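# Pull the cap off a marker on a desk

## Task

Take the cap off the marker so that both the marker and its cap end up resting on the desk, then open the grippers and move the robot away from them; the robot must not tip over or be left leaning, or the task counts as failed.

## Robot and tools

ROBOT. The robot has an omnidirectional wheeled base and a column about 1.75 m tall. A carriage slides up and down the column (lift_m, 0 to 1 m) and carries two identical six-joint arms, each with a two-finger gripper. Arm bases sit about 0.57 m + lift_m above the floor, and carriage parts hang about 0.15 m below them. A hand reaches about 0.78 m from its shoulder but only about 0.38 m below its arm base. A hand is about 0.16 m long and 0.1 m wide (0.14 m when open). Parked joints 1 to 6 are 0, 0.05, 0.05, 1.45, 0, 0; parked, the robot is about 0.95 m wide and 0.7 m long. The wheel motors are weak (2 N m), so drives stop on contact easily.

CAMERAS. carriage_camera is fixed on the carriage, facing forward and tilted about 20 degrees down. left_wrist_camera and right_wrist_camera look out past the fingertips. All images are 672x504 pixels.

FRAMES. Base frame: origin on the floor below the base centre, x forward, y left, z up. The left_hand and right_hand readings are in this frame, in metres. Each is the midpoint between that hand's finger pads. quat_wxyz (w, x, y, z) rotates the base axes into the hand axes. The hand z axis runs along the fingers, and the fingers open along hand y. A hand pointing straight up with joints 1, 5 and 6 at 0 reads (1, 0, 0, 0). The odometry frame is the base frame as it was at the scene's start. base_odometry only counts wheel turns, so slipping shows up as travel. Heading is in radians, left positive, from -3.142 to 3.142.

TOOL execute_actions. Arguments: actions, a list holding one action or none; cameras, a list of camera names, or "all", null or omitted for every camera, or [] for none. An empty actions list only returns the state and images. An action can contain base, joints or both, and these motions start together.
- base: exactly one key, each a relative offset from where the base last reported itself. translate_m is metres forward (+) or back, -2 to 2. strafe_m is metres left (+) or right, -2 to 2. rotate_rad is radians, counter-clockwise (+), -6.3 to 6.3.
- joints: absolute targets by name, one value per joint, and each arm is named separately. lift_m is 0 to 1 m. For each arm, left_ or right_:
  - joint1_rad, -2.617 to 3.054: yaw about vertical, 0 forward, + left.
  - joint2_rad, 0 to 3.141: shoulder; 0 upper arm back and level, 1.57 up, 3.14 forward and level.
  - joint3_rad, 0 to 3.141: elbow; 0 folded, 3.14 straight.
  - joint4_rad, -1.57 to 1.57: wrist pitch; + lifts the fingertips.
  - joint5_rad, -1.57 to 1.57: wrist yaw; + swings the fingertips right, the opposite sign to joint1.
  - joint6_rad, -2.094 to 2.094: roll about the finger axis; + is clockwise seen from the forearm.
  - gripper_m, 0 to 0.093 m: the gap between the pads.
  Joints left out of an action may keep pushing toward their earlier targets. An unknown key or an out-of-range value rejects the whole call, and nothing moves.

TOOL wait: seconds, from 0 to 10. It commands nothing and returns the state and images.
TOOL zoom_image: camera, plus region [x0, y0, x1, y1] in pixels with (0, 0) at the top left, no larger than 504x504. It enlarges that camera's latest full image.
TOOL finished_scene: scene, the number of the current scene. It ends the scene permanently and reports success, so the goal must already hold.

RESULTS. base_status and joint_status tell how each commanded motion ended:
- done: within tolerance. For the base it only means the wheels turned enough, and a 1 to 2 mm move may fall short yet still say done.
- off_target: at rest away from the target and maybe still pushing. A gripper holding something usually shows this.
- contact_stop / time_out: the old target is dropped and the motion holds where it stopped.
- joint command not followed, often with a cause line: a self-collision check blocked that arm's targets, though a gripper target still runs. Blocked joints show not_followed and may be retried on later actions.
- limit_stop_at_motor_heat: a heat fault; send the target again.
on_its_own lists what the call did not command, and its held at values are targets, not positions. After a reported stop, any later motion calls in the same reply are skipped. ARM HIT means an arm struck the robot hard. OVER-TEMPERATURE FAULT and MOTOR HOT report heat. motor_effort is in percent of maximum, + toward higher joint values, with the peak in brackets. It is noisy and biased. Lift effort grows with load, and if it keeps dropping as the lift lowers, a hand is resting on something. drive_wheels at rest and clearly above its free-move value means the base is pressing on something. Joint torques come per arm joint and are rough.

CAUTIONS. The hand readings drift, more at long reach. About 1 kg makes a level hand sag 10 to 17 cm. Grip force is about 45 to 60 N per pad. Arms and grippers have no contact stop: they keep pressing and snap to their targets once free. Never let the arms strike or squeeze each other. To untangle a blocked arm, move that arm clear first, then the other arm in a later call. The base stops only after contact and may coast about 0.3 m. If it gets blocked, back off about 0.2 m the way it came (undo a turn) and repeat if still pressed. Never reverse into a table edge under the column. Tipping is not sensed: avoid a high carriage with outstretched arms, loads and hard pulls, and check the images for any lean. Outstretched arms overheat. At 90 °C the arm stops for 10 s, and at 100 °C it goes limp and drops. Park the arms when idle. The robot holds its last command while you think. Avoid dropping, slamming or hard pushes.

Each tool is called after "Call:" as name([rows], argument=value, ...), one row to a line, values as JSON.

## Session

Call:
execute_actions(actions=[])

Scene clock: 0.00 s.
Joint torques (N m, as the arm reports them, + toward a larger angle): no reading
base_odometry: x=+0.000 y=+0.000 heading=+0.000 (m, m, rad; odometry frame)
base_status: not commanded
joint_positions: lift_m=+0.303 left_joint1_rad=-0.010 left_joint2_rad=+0.072 left_joint3_rad=+0.046 left_joint4_rad=+1.479 left_joint5_rad=+0.044 left_joint6_rad=-0.028 left_gripper_m=+0.095 right_joint1_rad=-0.022 right_joint2_rad=+0.063 right_joint3_rad=+0.034 right_joint4_rad=+1.428 right_joint5_rad=-0.039 right_joint6_rad=+0.044 right_gripper_m=+0.095
joint_status: not commanded
motor_effort: lift_m=+26 drive_wheels=-3 (%)
left_hand: x=+0.3138 y=+0.3017 z=+1.2996 quat_wxyz=(+0.998, +0.022, +0.059, -0.020) (m; base frame)
right_hand: x=+0.3271 y=-0.3038 z=+1.2946 quat_wxyz=(+0.996, -0.017, +0.086, +0.012) (m; base frame)
pictures: carriage_camera, left_wrist_camera, right_wrist_camera
Images, in order (width x height): carriage_camera 672x504, left_wrist_camera 672x504, right_wrist_camera 672x504.

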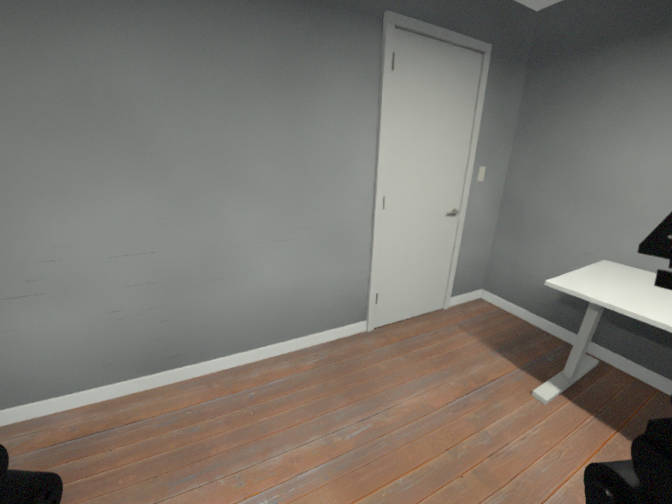

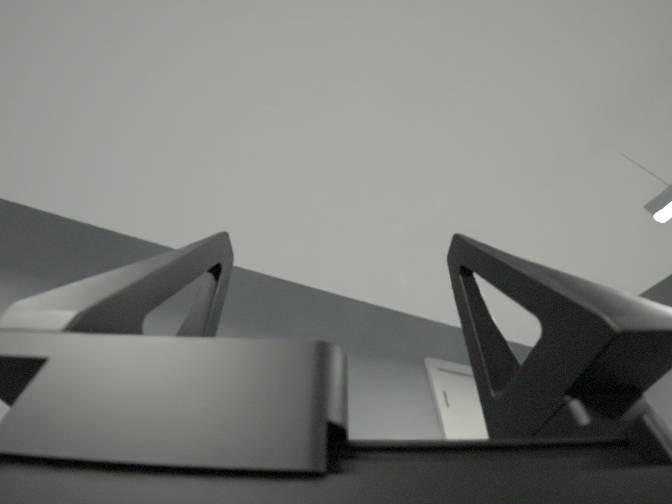

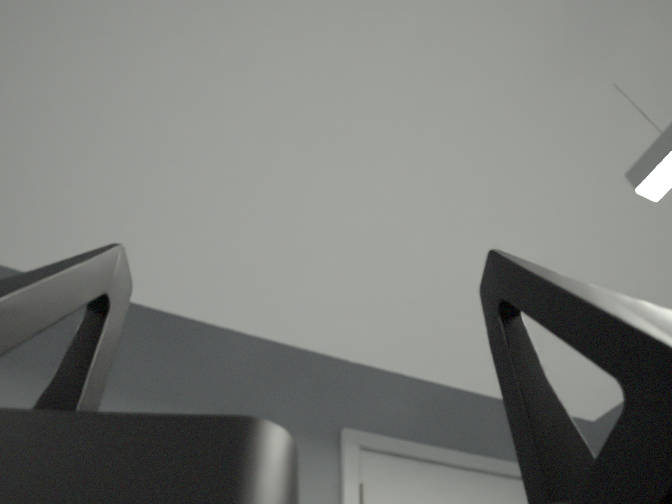

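Call:
execute_actions([
  {"base":{"rotate_rad":-1.15}},
], cameras=["carriage_camera"])

Scene clock: 4.53 s.
Joint torques (N m, as the arm reports them, + toward a larger angle): left_arm=[-0.18  4.53  6.13 -0.42 -0.11  0.02] | right_arm=[-0.45  4.29  6.07 -0.18  0.07 -0.03]
base_odometry: x=+0.000 y=+0.000 heading=-1.149 (m, m, rad; odometry frame)
base_status: done
joint_positions: lift_m=+0.303 left_joint1_rad=-0.010 left_joint2_rad=+0.072 left_joint3_rad=+0.046 left_joint4_rad=+1.479 left_joint5_rad=+0.044 left_joint6_rad=-0.028 left_gripper_m=+0.095 right_joint1_rad=-0.022 right_joint2_rad=+0.063 right_joint3_rad=+0.034 right_joint4_rad=+1.428 right_joint5_rad=-0.039 right_joint6_rad=+0.044 right_gripper_m=+0.095
joint_status: not commanded
motor_effort: lift_m=+22(28) drive_wheels=+9(30) (%)
left_hand: x=+0.3138 y=+0.3017 z=+1.2996 quat_wxyz=(+0.998, +0.022, +0.059, -0.020) (m; base frame)
right_hand: x=+0.3271 y=-0.3038 z=+1.2946 quat_wxyz=(+0.996, -0.017, +0.086, +0.012) (m; base frame)
pictures: carriage_camera
Images, in order (width x height): carriage_camera 672x504.

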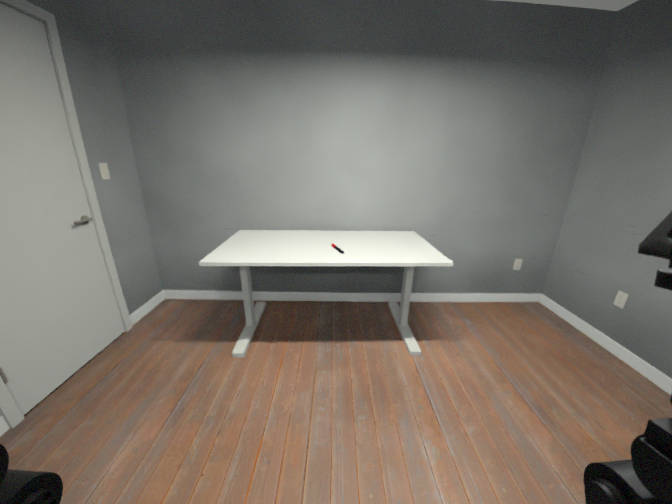

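Call:
execute_actions([
  {"base":{"translate_m":0.9},"joints":{"lift_m":0.45,"left_joint2_rad":1.6,"left_joint3_rad":1.1,"left_joint4_rad":-1.07,"right_joint2_rad":1.6,"right_joint3_rad":1.1,"right_joint4_rad":-1.07}},
])

Scene clock: 13.43 s.
Joint torques (N m, as the arm reports them, + toward a larger angle): left_arm=[-0.18 -7.04  8.47  0.3  -0.07  0.03] | right_arm=[-0.53 -7.18  7.55  0.26  0.01 -0.06]
base_odometry: x=+0.367 y=-0.822 heading=-1.150 (m, m, rad; odometry frame)
base_status: done
joint_positions: lift_m=+0.450 left_joint1_rad=-0.010 left_joint2_rad=+1.594 left_joint3_rad=+1.076 left_joint4_rad=-1.067 left_joint5_rad=+0.044 left_joint6_rad=-0.028 left_gripper_m=+0.095 right_joint1_rad=-0.022 right_joint2_rad=+1.601 right_joint3_rad=+1.083 right_joint4_rad=-1.065 right_joint5_rad=-0.039 right_joint6_rad=+0.044 right_gripper_m=+0.095
joint_status: all done
motor_effort: lift_m=+26(45) drive_wheels=-8(42) (%)
left_hand: x=+0.5471 y=+0.2993 z=+1.0792 quat_wxyz=(-0.007, -0.009, +1.000, -0.022) (m; base frame)
right_hand: x=+0.5494 y=-0.3088 z=+1.0790 quat_wxyz=(-0.006, +0.033, +0.999, +0.020) (m; base frame)
pictures: carriage_camera, left_wrist_camera, right_wrist_camera
Images, in order (width x height): carriage_camera 672x504, left_wrist_camera 672x504, right_wrist_camera 672x504.

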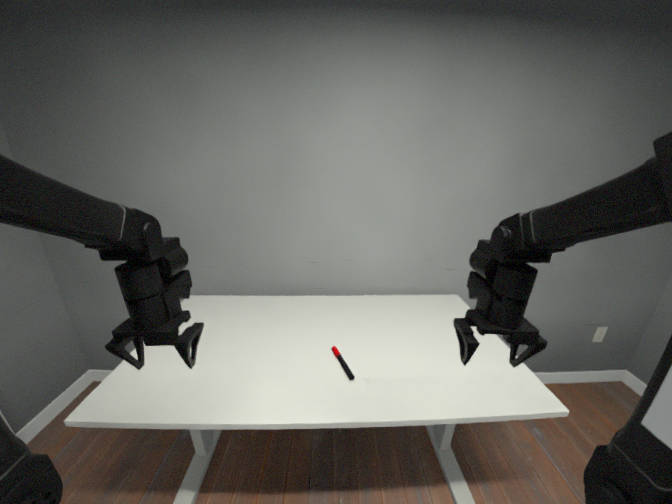

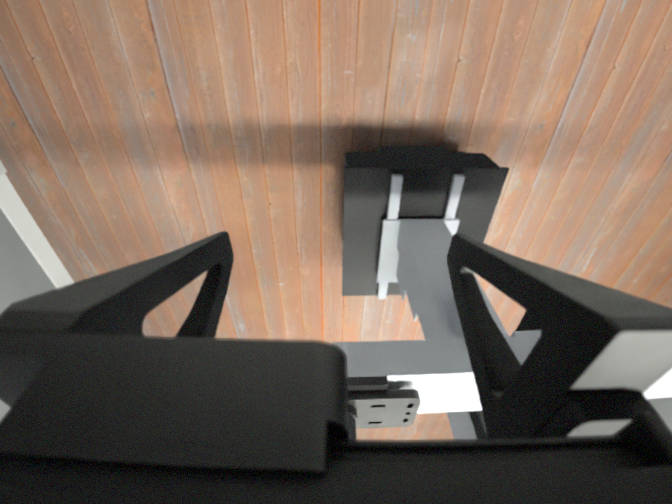

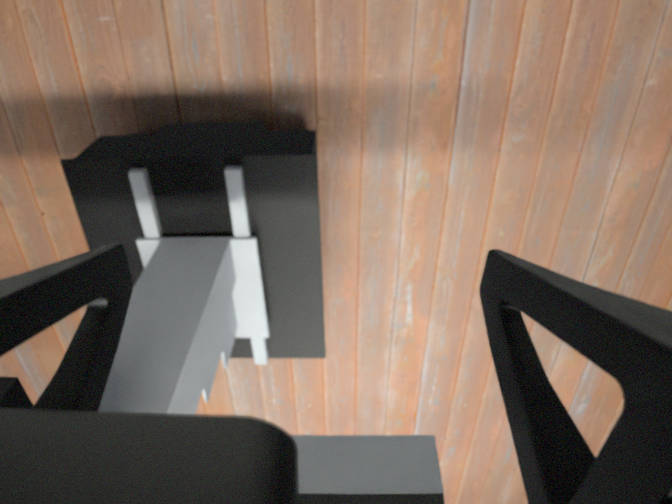

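Call:
execute_actions([
  {"base":{"translate_m":0.33},"joints":{"lift_m":0.4,"right_joint1_rad":0.65,"right_joint2_rad":2.0,"right_joint3_rad":1.4,"right_joint4_rad":-0.97,"right_joint5_rad":0,"right_joint6_rad":0.3,"left_joint1_rad":0.3}},
])

Scene clock: 31.77 s.
Joint torques (N m, as the arm reports them, + toward a larger angle): left_arm=[-0.08 -7.21  7.45  0.33 -0.07  0.03] | right_arm=[ -0.89 -11.45   7.35   0.3    0.08   0.07]
base_odometry: x=+0.502 y=-1.123 heading=-1.151 (m, m, rad; odometry frame)
base_status: done
joint_positions: lift_m=+0.400 left_joint1_rad=+0.298 left_joint2_rad=+1.596 left_joint3_rad=+1.090 left_joint4_rad=-1.067 left_joint5_rad=+0.044 left_joint6_rad=-0.028 left_gripper_m=+0.095 right_joint1_rad=+0.653 right_joint2_rad=+2.004 right_joint3_rad=+1.383 right_joint4_rad=-0.972 right_joint5_rad=-0.002 right_joint6_rad=+0.291 right_gripper_m=+0.095
joint_status: all done
motor_effort: lift_m=+24(24) drive_wheels=-9(40) (%)
left_hand: x=+0.5417 y=+0.3815 z=+1.0325 quat_wxyz=(+0.002, -0.162, +0.987, -0.022) (m; base frame)
right_hand: x=+0.5672 y=-0.0908 z=+0.9806 quat_wxyz=(-0.010, -0.180, +0.984, -0.004) (m; base frame)
pictures: carriage_camera, left_wrist_camera, right_wrist_camera
Images, in order (width x height): carriage_camera 672x504, left_wrist_camera 672x504, right_wrist_camera 672x504.

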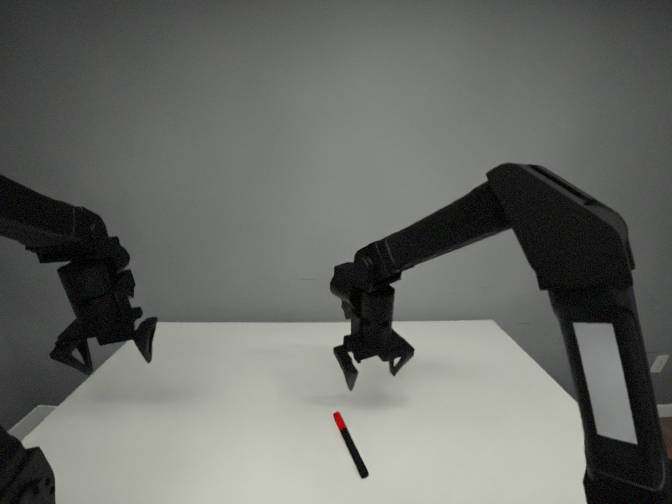

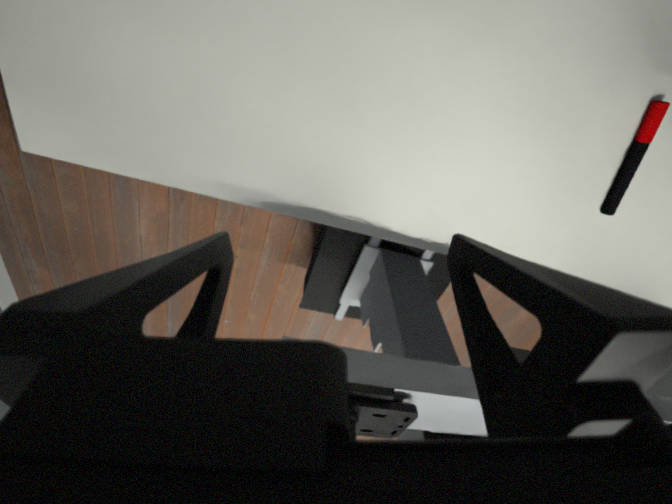

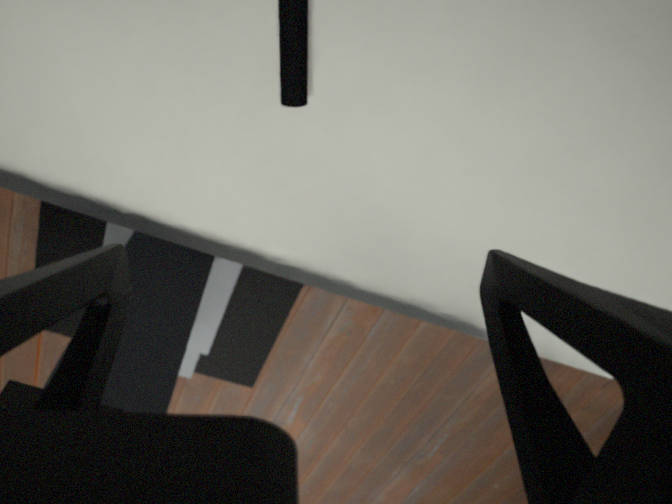

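Call:
execute_actions([
  {"joints":{"lift_m":0.3,"right_joint2_rad":2.29,"right_joint3_rad":1.41,"right_joint4_rad":-0.68}},
])

Scene clock: 38.40 s.
Joint torques (N m, as the arm reports them, + toward a larger angle): left_arm=[-0.05 -7.22  7.42  0.34 -0.07  0.04] | right_arm=[ -0.87 -13.94   5.71   0.47   0.1    0.03]
base_odometry: x=+0.502 y=-1.123 heading=-1.151 (m, m, rad; odometry frame)
base_status: not commanded
joint_positions: lift_m=+0.300 left_joint1_rad=+0.298 left_joint2_rad=+1.596 left_joint3_rad=+1.090 left_joint4_rad=-1.067 left_joint5_rad=+0.044 left_joint6_rad=-0.028 left_gripper_m=+0.095 right_joint1_rad=+0.653 right_joint2_rad=+2.305 right_joint3_rad=+1.404 right_joint4_rad=-0.698 right_joint5_rad=-0.002 right_joint6_rad=+0.292 right_gripper_m=+0.095
joint_status: all done
motor_effort: lift_m=+25(21) drive_wheels=-7(9) (%)
left_hand: x=+0.5416 y=+0.3815 z=+0.9325 quat_wxyz=(+0.002, -0.162, +0.987, -0.022) (m; base frame)
right_hand: x=+0.5909 y=-0.0727 z=+0.7760 quat_wxyz=(-0.013, -0.180, +0.984, -0.005) (m; base frame)
pictures: carriage_camera, left_wrist_camera, right_wrist_camera
Images, in order (width x height): carriage_camera 672x504, left_wrist_camera 672x504, right_wrist_camera 672x504.

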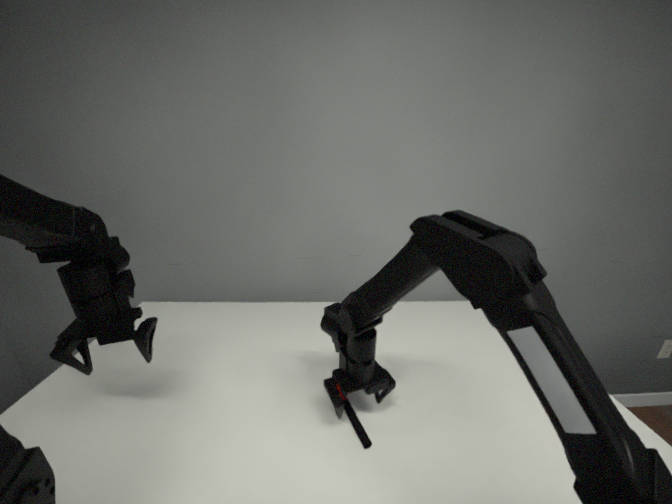

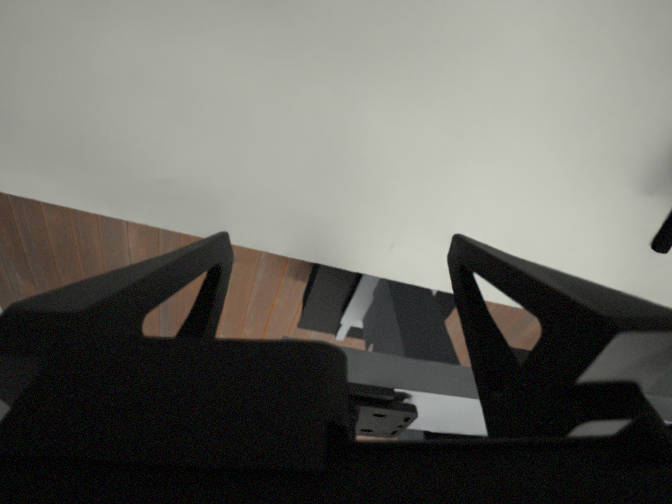

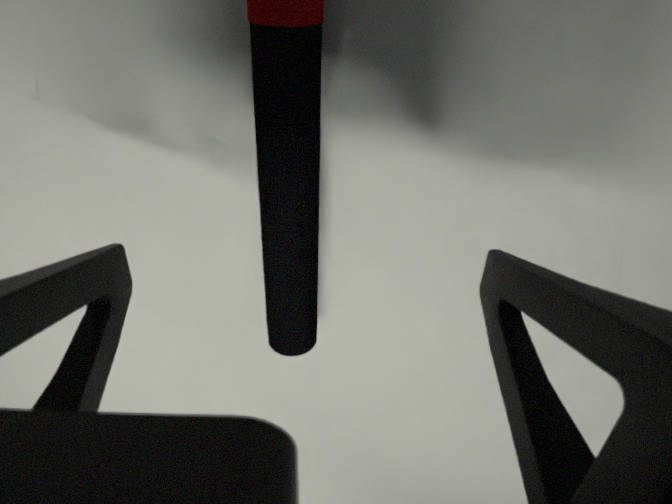

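Call:
execute_actions([
  {"joints":{"lift_m":0.283}},
])

Call:
zoom_image(camera="carriage_camera", region=[280,340,440,460])

Scene clock: 43.23 s.
Joint torques (N m, as the arm reports them, + toward a larger angle): left_arm=[-0.06 -7.26  7.43  0.33 -0.06  0.04] | right_arm=[ -0.95 -13.62   5.71   0.42   0.11   0.05]
base_odometry: x=+0.502 y=-1.123 heading=-1.151 (m, m, rad; odometry frame)
base_status: not commanded
joint_positions: lift_m=+0.283 left_joint1_rad=+0.298 left_joint2_rad=+1.597 left_joint3_rad=+1.090 left_joint4_rad=-1.067 left_joint5_rad=+0.044 left_joint6_rad=-0.028 left_gripper_m=+0.095 right_joint1_rad=+0.653 right_joint2_rad=+2.300 right_joint3_rad=+1.404 right_joint4_rad=-0.694 right_joint5_rad=-0.002 right_joint6_rad=+0.292 right_gripper_m=+0.095
joint_status: all done
motor_effort: lift_m=+26(24) drive_wheels=-6(7) (%)
left_hand: x=+0.5416 y=+0.3815 z=+0.9151 quat_wxyz=(+0.001, -0.162, +0.987, -0.022) (m; base frame)
right_hand: x=+0.5924 y=-0.0716 z=+0.7606 quat_wxyz=(-0.009, -0.180, +0.984, -0.003) (m; base frame)
pictures: carriage_camera, left_wrist_camera, right_wrist_camera
Images, in order (width x height): carriage_camera 672x504, left_wrist_camera 672x504, right_wrist_camera 672x504.

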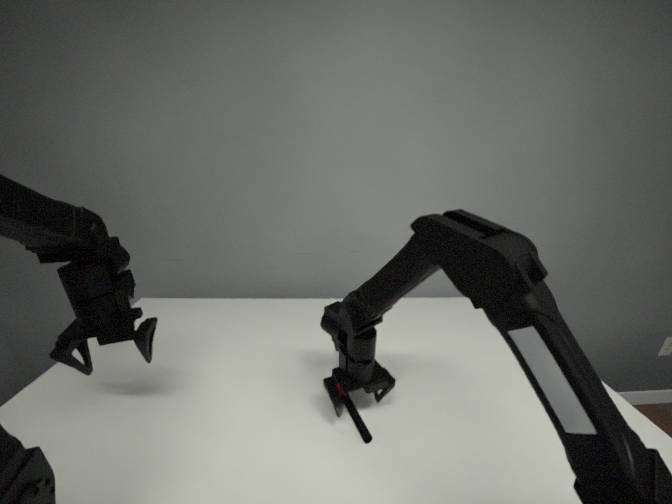

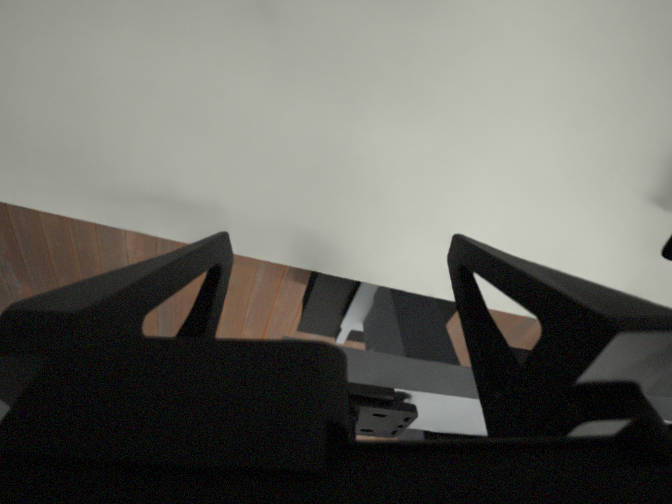

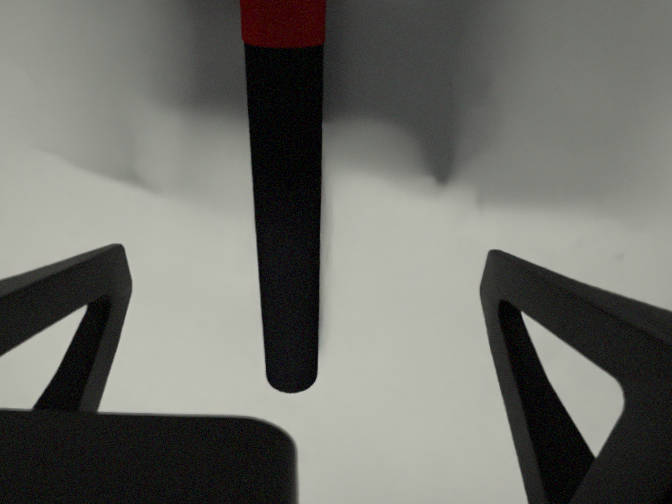

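Region (280, 340, 440, 460) of carriage_camera's 672x504 image, scaled by 3.150, with more detail than that image has; it fills the top 378 rows of this view, and the rest is white.

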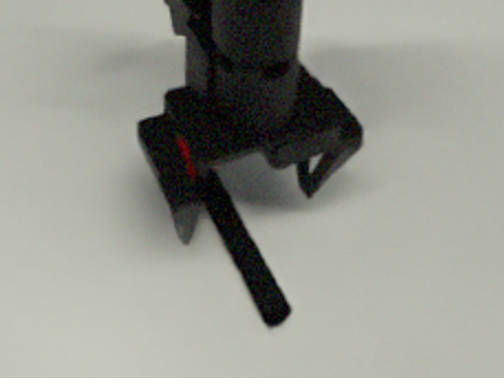

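Call:
execute_actions([
  {"base":{"translate_m":-0.03},"joints":{"lift_m":0.268}},
], cameras=["right_wrist_camera"])

Call:
execute_actions([
  {"joints":{"right_gripper_m":0}},
], cameras=["right_wrist_camera"])

Scene clock: 47.13 s.
Joint torques (N m, as the arm reports them, + toward a larger angle): left_arm=[-0.07 -7.41  7.38  0.33 -0.07  0.03] | right_arm=[ -0.88 -13.76   5.71   0.43   0.09   0.09]
base_odometry: x=+0.489 y=-1.096 heading=-1.151 (m, m, rad; odometry frame)
base_status: done
joint_positions: lift_m=+0.268 left_joint1_rad=+0.298 left_joint2_rad=+1.599 left_joint3_rad=+1.091 left_joint4_rad=-1.067 left_joint5_rad=+0.044 left_joint6_rad=-0.028 left_gripper_m=+0.095 right_joint1_rad=+0.653 right_joint2_rad=+2.301 right_joint3_rad=+1.404 right_joint4_rad=-0.690 right_joint5_rad=-0.002 right_joint6_rad=+0.292 right_gripper_m=+0.095
joint_status: all done
motor_effort: lift_m=+23(27) drive_wheels=+4(29) (%)
left_hand: x=+0.5418 y=+0.3815 z=+0.9000 quat_wxyz=(+0.001, -0.162, +0.987, -0.022) (m; base frame)
right_hand: x=+0.5930 y=-0.0711 z=+0.7455 quat_wxyz=(-0.007, -0.180, +0.984, -0.003) (m; base frame)
pictures: right_wrist_camera
Images, in order (width x height): right_wrist_camera 672x504.

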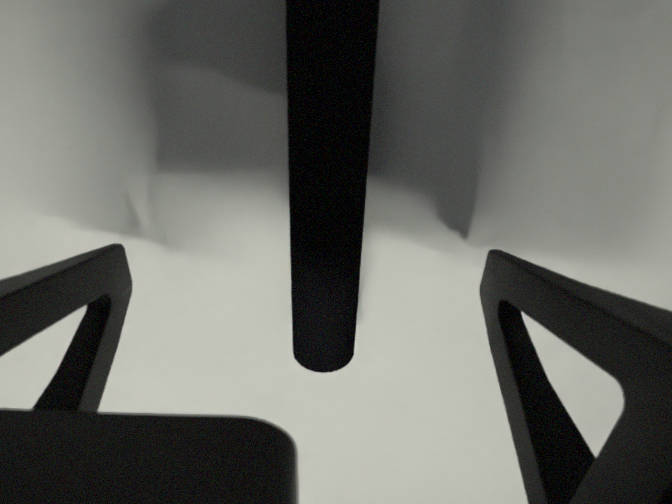

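Scene clock: 47.90 s.
Joint torques (N m, as the arm reports them, + toward a larger angle): left_arm=[-0.11 -7.42  7.36  0.31 -0.06  0.03] | right_arm=[ -0.67 -12.14   5.51   0.4    0.07   0.06]
base_odometry: x=+0.490 y=-1.096 heading=-1.151 (m, m, rad; odometry frame)
base_status: not commanded
joint_positions: lift_m=+0.268 left_joint1_rad=+0.298 left_joint2_rad=+1.599 left_joint3_rad=+1.091 left_joint4_rad=-1.067 left_joint5_rad=+0.044 left_joint6_rad=-0.028 left_gripper_m=+0.095 right_joint1_rad=+0.653 right_joint2_rad=+2.285 right_joint3_rad=+1.406 right_joint4_rad=-0.690 right_joint5_rad=-0.002 right_joint6_rad=+0.292 right_gripper_m=+0.001
joint_status: all done
motor_effort: lift_m=+24(21) drive_wheels=+3(4) (%)
left_hand: x=+0.5418 y=+0.3815 z=+0.9000 quat_wxyz=(+0.001, -0.162, +0.987, -0.022) (m; base frame)
right_hand: x=+0.5961 y=-0.0687 z=+0.7518 quat_wxyz=(+0.001, -0.179, +0.984, +0.001) (m; base frame)
pictures: right_wrist_camera
Images, in order (width x height): right_wrist_camera 672x504.

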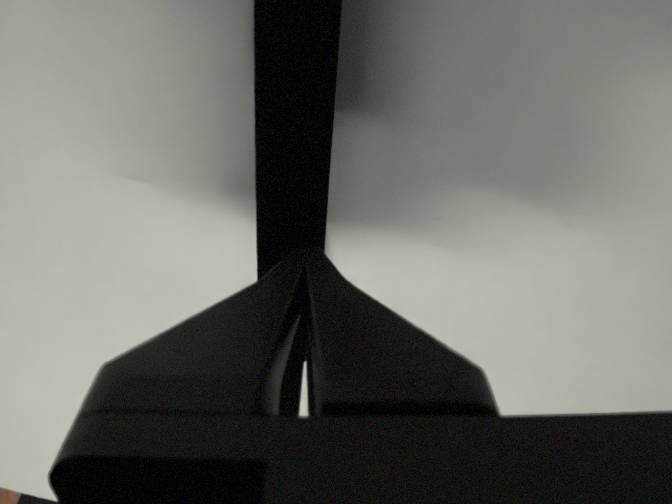

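Slipped over; go lower.

Call:
execute_actions([
  {"joints":{"right_gripper_m":0.06}},
], cameras=[])

Call:
execute_actions([
  {"joints":{"lift_m":0.254}},
], cameras=["right_wrist_camera"])

Call:
execute_actions([
  {"joints":{"right_gripper_m":0}},
], cameras=["right_wrist_camera"])

Scene clock: 51.50 s.
Joint torques (N m, as the arm reports them, + toward a larger angle): left_arm=[-0.06 -7.39  7.38  0.33 -0.07  0.03] | right_arm=[ -0.79 -12.36   5.75   0.42   0.06   0.04]
base_odometry: x=+0.490 y=-1.096 heading=-1.151 (m, m, rad; odometry frame)
base_status: not commanded
joint_positions: lift_m=+0.268 left_joint1_rad=+0.298 left_joint2_rad=+1.599 left_joint3_rad=+1.091 left_joint4_rad=-1.067 left_joint5_rad=+0.044 left_joint6_rad=-0.028 left_gripper_m=+0.095 right_joint1_rad=+0.653 right_joint2_rad=+2.285 right_joint3_rad=+1.406 right_joint4_rad=-0.690 right_joint5_rad=-0.002 right_joint6_rad=+0.292 right_gripper_m=+0.060
joint_status: all done
motor_effort: lift_m=+24(23) drive_wheels=+3(3) (%)
left_hand: x=+0.5418 y=+0.3815 z=+0.9000 quat_wxyz=(+0.001, -0.162, +0.987, -0.022) (m; base frame)
right_hand: x=+0.5961 y=-0.0687 z=+0.7518 quat_wxyz=(+0.001, -0.179, +0.984, +0.001) (m; base frame)
pictures: none
No camera images: the call's "cameras" was empty. Leave "cameras" out to get every camera's image.

Scene clock: 52.10 s.
Joint torques (N m, as the arm reports them, + toward a larger angle): left_arm=[-0.05 -7.58  7.41  0.33 -0.06  0.03] | right_arm=[ -0.88 -13.44   5.72   0.44   0.11   0.07]
base_odometry: x=+0.490 y=-1.096 heading=-1.151 (m, m, rad; odometry frame)
base_status: not commanded
joint_positions: lift_m=+0.254 left_joint1_rad=+0.298 left_joint2_rad=+1.600 left_joint3_rad=+1.091 left_joint4_rad=-1.067 left_joint5_rad=+0.044 left_joint6_rad=-0.028 left_gripper_m=+0.095 right_joint1_rad=+0.653 right_joint2_rad=+2.298 right_joint3_rad=+1.406 right_joint4_rad=-0.688 right_joint5_rad=-0.002 right_joint6_rad=+0.292 right_gripper_m=+0.060
joint_status: all done
motor_effort: lift_m=+23(27) drive_wheels=-1(4) (%)
left_hand: x=+0.5417 y=+0.3815 z=+0.8857 quat_wxyz=(+0.000, -0.162, +0.987, -0.022) (m; base frame)
right_hand: x=+0.5943 y=-0.0701 z=+0.7328 quat_wxyz=(-0.005, -0.179, +0.984, -0.001) (m; base frame)
pictures: right_wrist_camera
Images, in order (width x height): right_wrist_camera 672x504.

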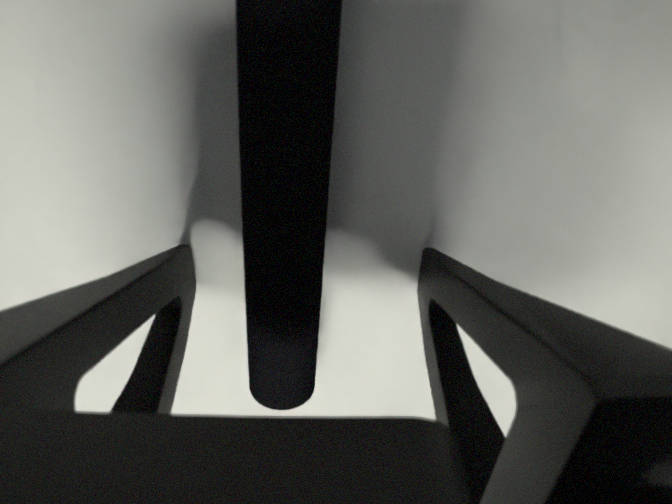

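Scene clock: 52.73 s.
Joint torques (N m, as the arm reports them, + toward a larger angle): left_arm=[-0.05 -7.51  7.38  0.33 -0.07  0.03] | right_arm=[ -0.84 -13.46   5.61   0.43   0.09   0.05]
base_odometry: x=+0.490 y=-1.096 heading=-1.151 (m, m, rad; odometry frame)
base_status: not commanded
joint_positions: lift_m=+0.254 left_joint1_rad=+0.298 left_joint2_rad=+1.600 left_joint3_rad=+1.091 left_joint4_rad=-1.067 left_joint5_rad=+0.044 left_joint6_rad=-0.028 left_gripper_m=+0.095 right_joint1_rad=+0.653 right_joint2_rad=+2.298 right_joint3_rad=+1.406 right_joint4_rad=-0.688 right_joint5_rad=-0.001 right_joint6_rad=+0.292 right_gripper_m=+0.018
joint_status: right_gripper_m off_target (ended at +0.018, target +0.000)
motor_effort: lift_m=+27(25) drive_wheels=+1(2) (%)
left_hand: x=+0.5417 y=+0.3815 z=+0.8857 quat_wxyz=(+0.000, -0.162, +0.987, -0.022) (m; base frame)
right_hand: x=+0.5943 y=-0.0702 z=+0.7328 quat_wxyz=(-0.005, -0.179, +0.984, -0.002) (m; base frame)
pictures: right_wrist_camera
Images, in order (width x height): right_wrist_camera 672x504.

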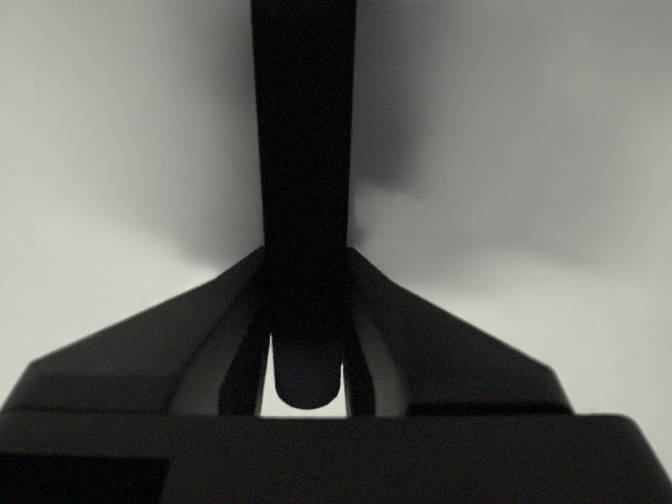

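Call:
execute_actions([
  {"joints":{"lift_m":0.33,"right_joint2_rad":2.0,"right_joint3_rad":1.4,"right_joint4_rad":-0.97}},
], cameras=[])

Call:
execute_actions([
  {"joints":{"right_joint6_rad":-0.92,"left_joint1_rad":0,"left_joint2_rad":2.1,"left_joint3_rad":0.9,"left_joint4_rad":1.2,"left_joint5_rad":1.55,"left_joint6_rad":0,"left_gripper_m":0.06}},
])

Scene clock: 62.00 s.
Joint torques (N m, as the arm reports them, + toward a larger angle): left_arm=[-0.01 -7.49  7.35  0.31 -0.06  0.04] | right_arm=[ -0.93 -10.83   5.9    0.25   0.07   0.04]
base_odometry: x=+0.490 y=-1.096 heading=-1.151 (m, m, rad; odometry frame)
base_status: not commanded
joint_positions: lift_m=+0.330 left_joint1_rad=+0.298 left_joint2_rad=+1.600 left_joint3_rad=+1.091 left_joint4_rad=-1.068 left_joint5_rad=+0.044 left_joint6_rad=-0.028 left_gripper_m=+0.095 right_joint1_rad=+0.653 right_joint2_rad=+1.997 right_joint3_rad=+1.404 right_joint4_rad=-0.953 right_joint5_rad=-0.001 right_joint6_rad=+0.292 right_gripper_m=+0.018
joint_status: all done
motor_effort: lift_m=+29(35) drive_wheels=+2(3) (%)
left_hand: x=+0.5416 y=+0.3815 z=+0.9613 quat_wxyz=(+0.000, -0.162, +0.987, -0.022) (m; base frame)
right_hand: x=+0.5770 y=-0.0834 z=+0.9174 quat_wxyz=(+0.010, -0.179, +0.984, +0.006) (m; base frame)
pictures: none
No camera images: the call's "cameras" was empty. Leave "cameras" out to get every camera's image.

Scene clock: 64.03 s.
Joint torques (N m, as the arm reports them, + toward a larger angle): left_arm=[ -0.19 -10.99   4.95   1.65  -0.05   0.11] | right_arm=[ -0.84 -10.88   5.83   0.19   0.01  -0.11]
base_odometry: x=+0.490 y=-1.096 heading=-1.151 (m, m, rad; odometry frame)
base_status: not commanded
joint_positions: lift_m=+0.330 left_joint1_rad=+0.000 left_joint2_rad=+2.095 left_joint3_rad=+0.905 left_joint4_rad=+1.190 left_joint5_rad=+1.546 left_joint6_rad=-0.007 left_gripper_m=+0.060 right_joint1_rad=+0.653 right_joint2_rad=+1.997 right_joint3_rad=+1.404 right_joint4_rad=-0.955 right_joint5_rad=-0.001 right_joint6_rad=-0.911 right_gripper_m=+0.017
joint_status: all done
motor_effort: lift_m=+29(29) drive_wheels=+1(2) (%)
left_hand: x=+0.6590 y=+0.1377 z=+1.0333 quat_wxyz=(+0.504, +0.492, +0.508, -0.496) (m; base frame)
right_hand: x=+0.5767 y=-0.0836 z=+0.9174 quat_wxyz=(+0.011, -0.705, +0.709, -0.001) (m; base frame)
pictures: carriage_camera, left_wrist_camera, right_wrist_camera
Images, in order (width x height): carriage_camera 672x504, left_wrist_camera 672x504, right_wrist_camera 672x504.

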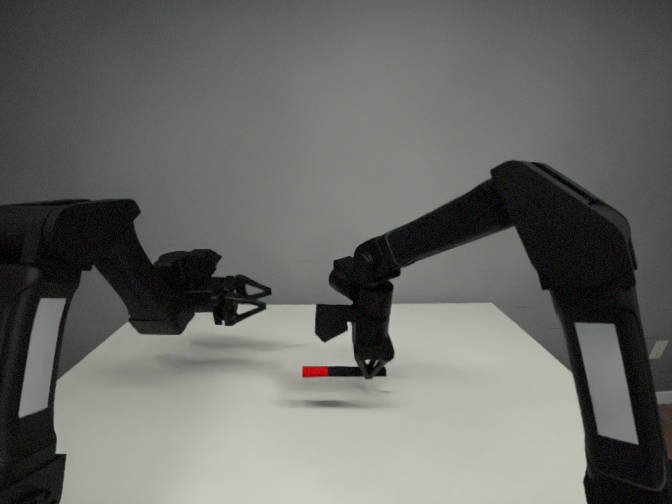

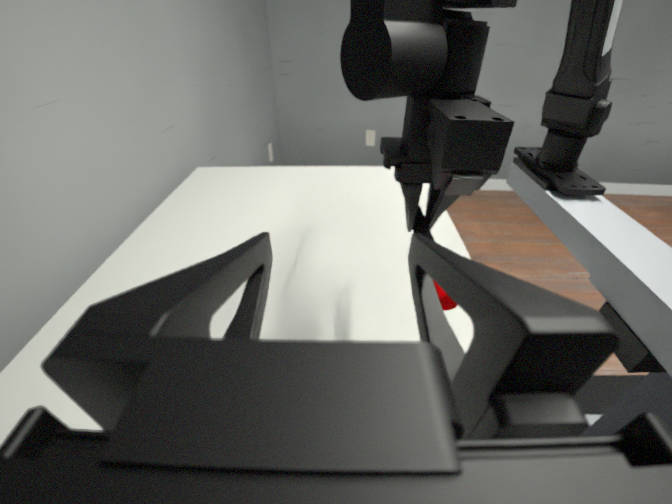

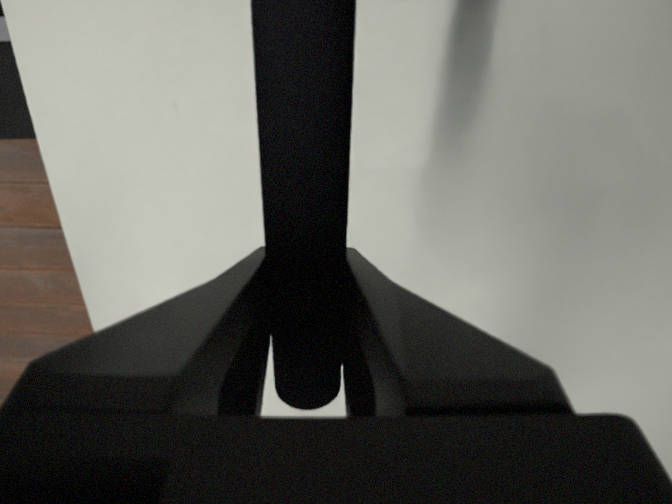

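Call:
execute_actions([
  {"joints":{"right_joint1_rad":0.573,"right_joint2_rad":2.11,"right_joint3_rad":1.83,"right_joint4_rad":-1.27,"right_joint6_rad":-0.99,"left_joint1_rad":-0.08,"left_joint2_rad":2.3,"left_joint3_rad":0.83,"left_joint4_rad":1.47,"left_joint5_rad":1.49}},
])

Scene clock: 74.70 s.
Joint torques (N m, as the arm reports them, + toward a larger angle): left_arm=[  0.12 -11.81   2.96   1.75  -0.13   0.1 ] | right_arm=[ -0.08 -13.07   7.08   0.2   -0.01  -0.21]
base_odometry: x=+0.490 y=-1.096 heading=-1.151 (m, m, rad; odometry frame)
base_status: not commanded
joint_positions: lift_m=+0.330 left_joint1_rad=-0.084 left_joint2_rad=+2.303 left_joint3_rad=+0.841 left_joint4_rad=+1.456 left_joint5_rad=+1.492 left_joint6_rad=-0.007 left_gripper_m=+0.060 right_joint1_rad=+0.568 right_joint2_rad=+2.117 right_joint3_rad=+1.821 right_joint4_rad=-1.252 right_joint5_rad=+0.000 right_joint6_rad=-0.981 right_gripper_m=+0.017
joint_status: all done
motor_effort: lift_m=+33(32) drive_wheels=-2(3) (%)
left_hand: x=+0.6364 y=+0.1076 z=+0.9690 quat_wxyz=(+0.495, +0.498, +0.502, -0.504) (m; base frame)
right_hand: x=+0.6313 y=-0.0866 z=+0.9755 quat_wxyz=(+0.011, -0.699, +0.715, -0.002) (m; base frame)
pictures: carriage_camera, left_wrist_camera, right_wrist_camera
Images, in order (width x height): carriage_camera 672x504, left_wrist_camera 672x504, right_wrist_camera 672x504.

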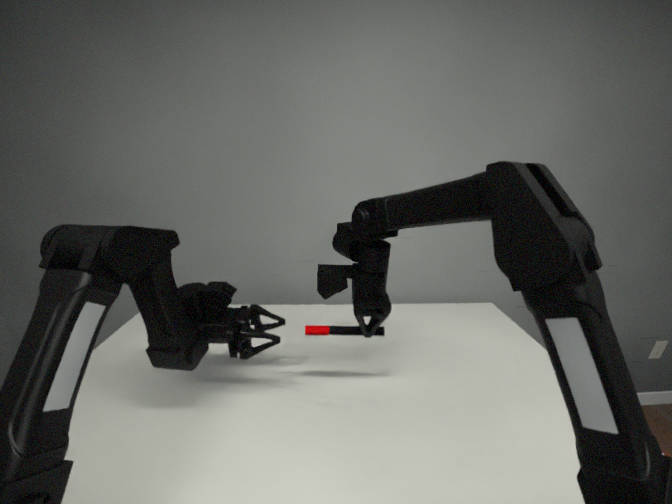

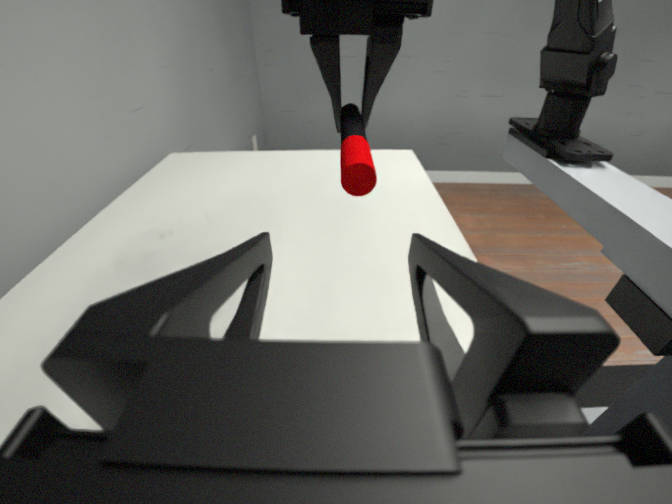

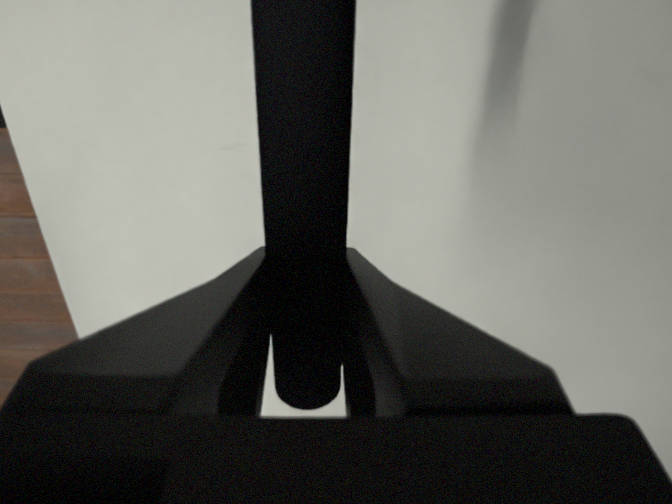

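Call:
execute_actions([
  {"joints":{"left_joint1_rad":-0.28,"left_joint5_rad":1.29}},
])

Call:
zoom_image(camera="carriage_camera", region=[220,250,420,390])

Scene clock: 78.43 s.
Joint torques (N m, as the arm reports them, + toward a larger angle): left_arm=[  0.46 -11.94   3.07   1.91  -0.15   0.11] | right_arm=[ -0.23 -12.93   7.11   0.19  -0.03  -0.14]
base_odometry: x=+0.490 y=-1.096 heading=-1.151 (m, m, rad; odometry frame)
base_status: not commanded
joint_positions: lift_m=+0.330 left_joint1_rad=-0.289 left_joint2_rad=+2.303 left_joint3_rad=+0.841 left_joint4_rad=+1.457 left_joint5_rad=+1.296 left_joint6_rad=-0.007 left_gripper_m=+0.060 right_joint1_rad=+0.568 right_joint2_rad=+2.117 right_joint3_rad=+1.821 right_joint4_rad=-1.254 right_joint5_rad=+0.000 right_joint6_rad=-0.981 right_gripper_m=+0.017
joint_status: all done
motor_effort: lift_m=+25(28) drive_wheels=-2(2) (%)
left_hand: x=+0.6214 y=+0.0359 z=+0.9689 quat_wxyz=(+0.493, +0.501, +0.500, -0.506) (m; base frame)
right_hand: x=+0.6308 y=-0.0869 z=+0.9755 quat_wxyz=(+0.010, -0.699, +0.715, -0.002) (m; base frame)
pictures: carriage_camera, left_wrist_camera, right_wrist_camera
Images, in order (width x height): carriage_camera 672x504, left_wrist_camera 672x504, right_wrist_camera 672x504.

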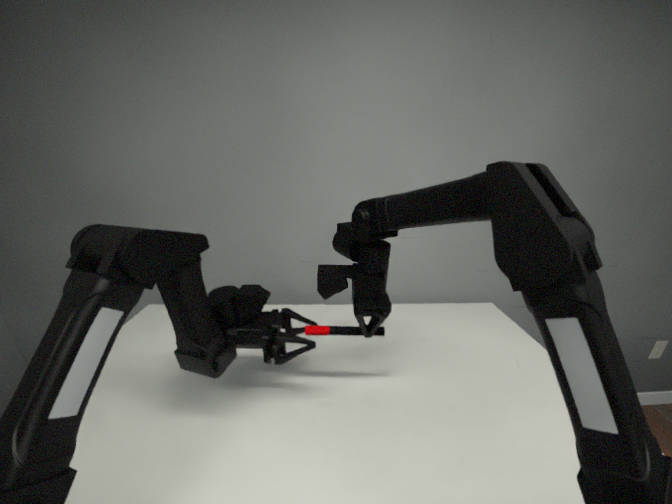

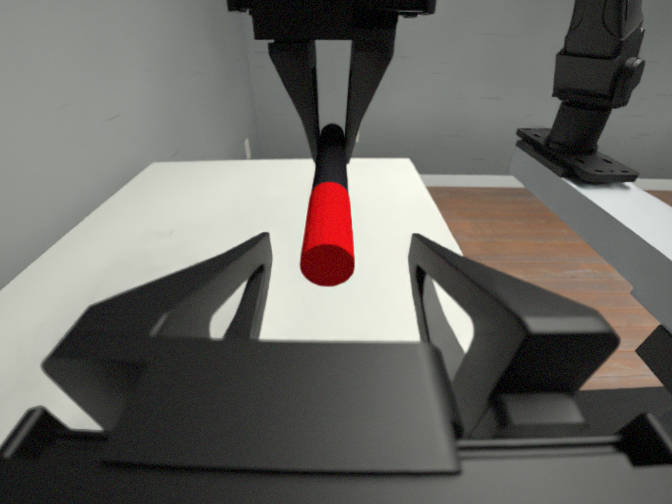

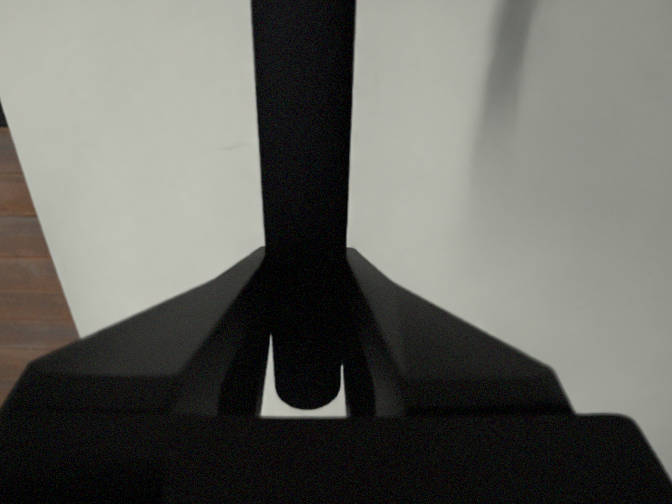

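Region (220, 250, 420, 390) of carriage_camera's 672x504 image, scaled by 2.520, with more detail than that image has; it fills the top 353 rows of this view, and the rest is white.

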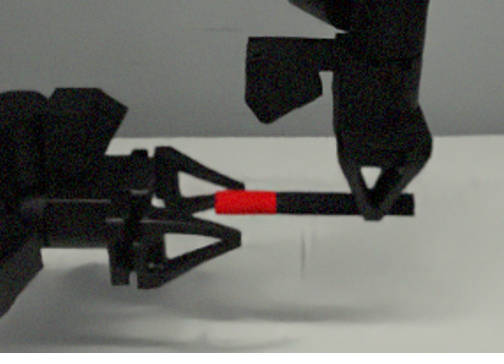

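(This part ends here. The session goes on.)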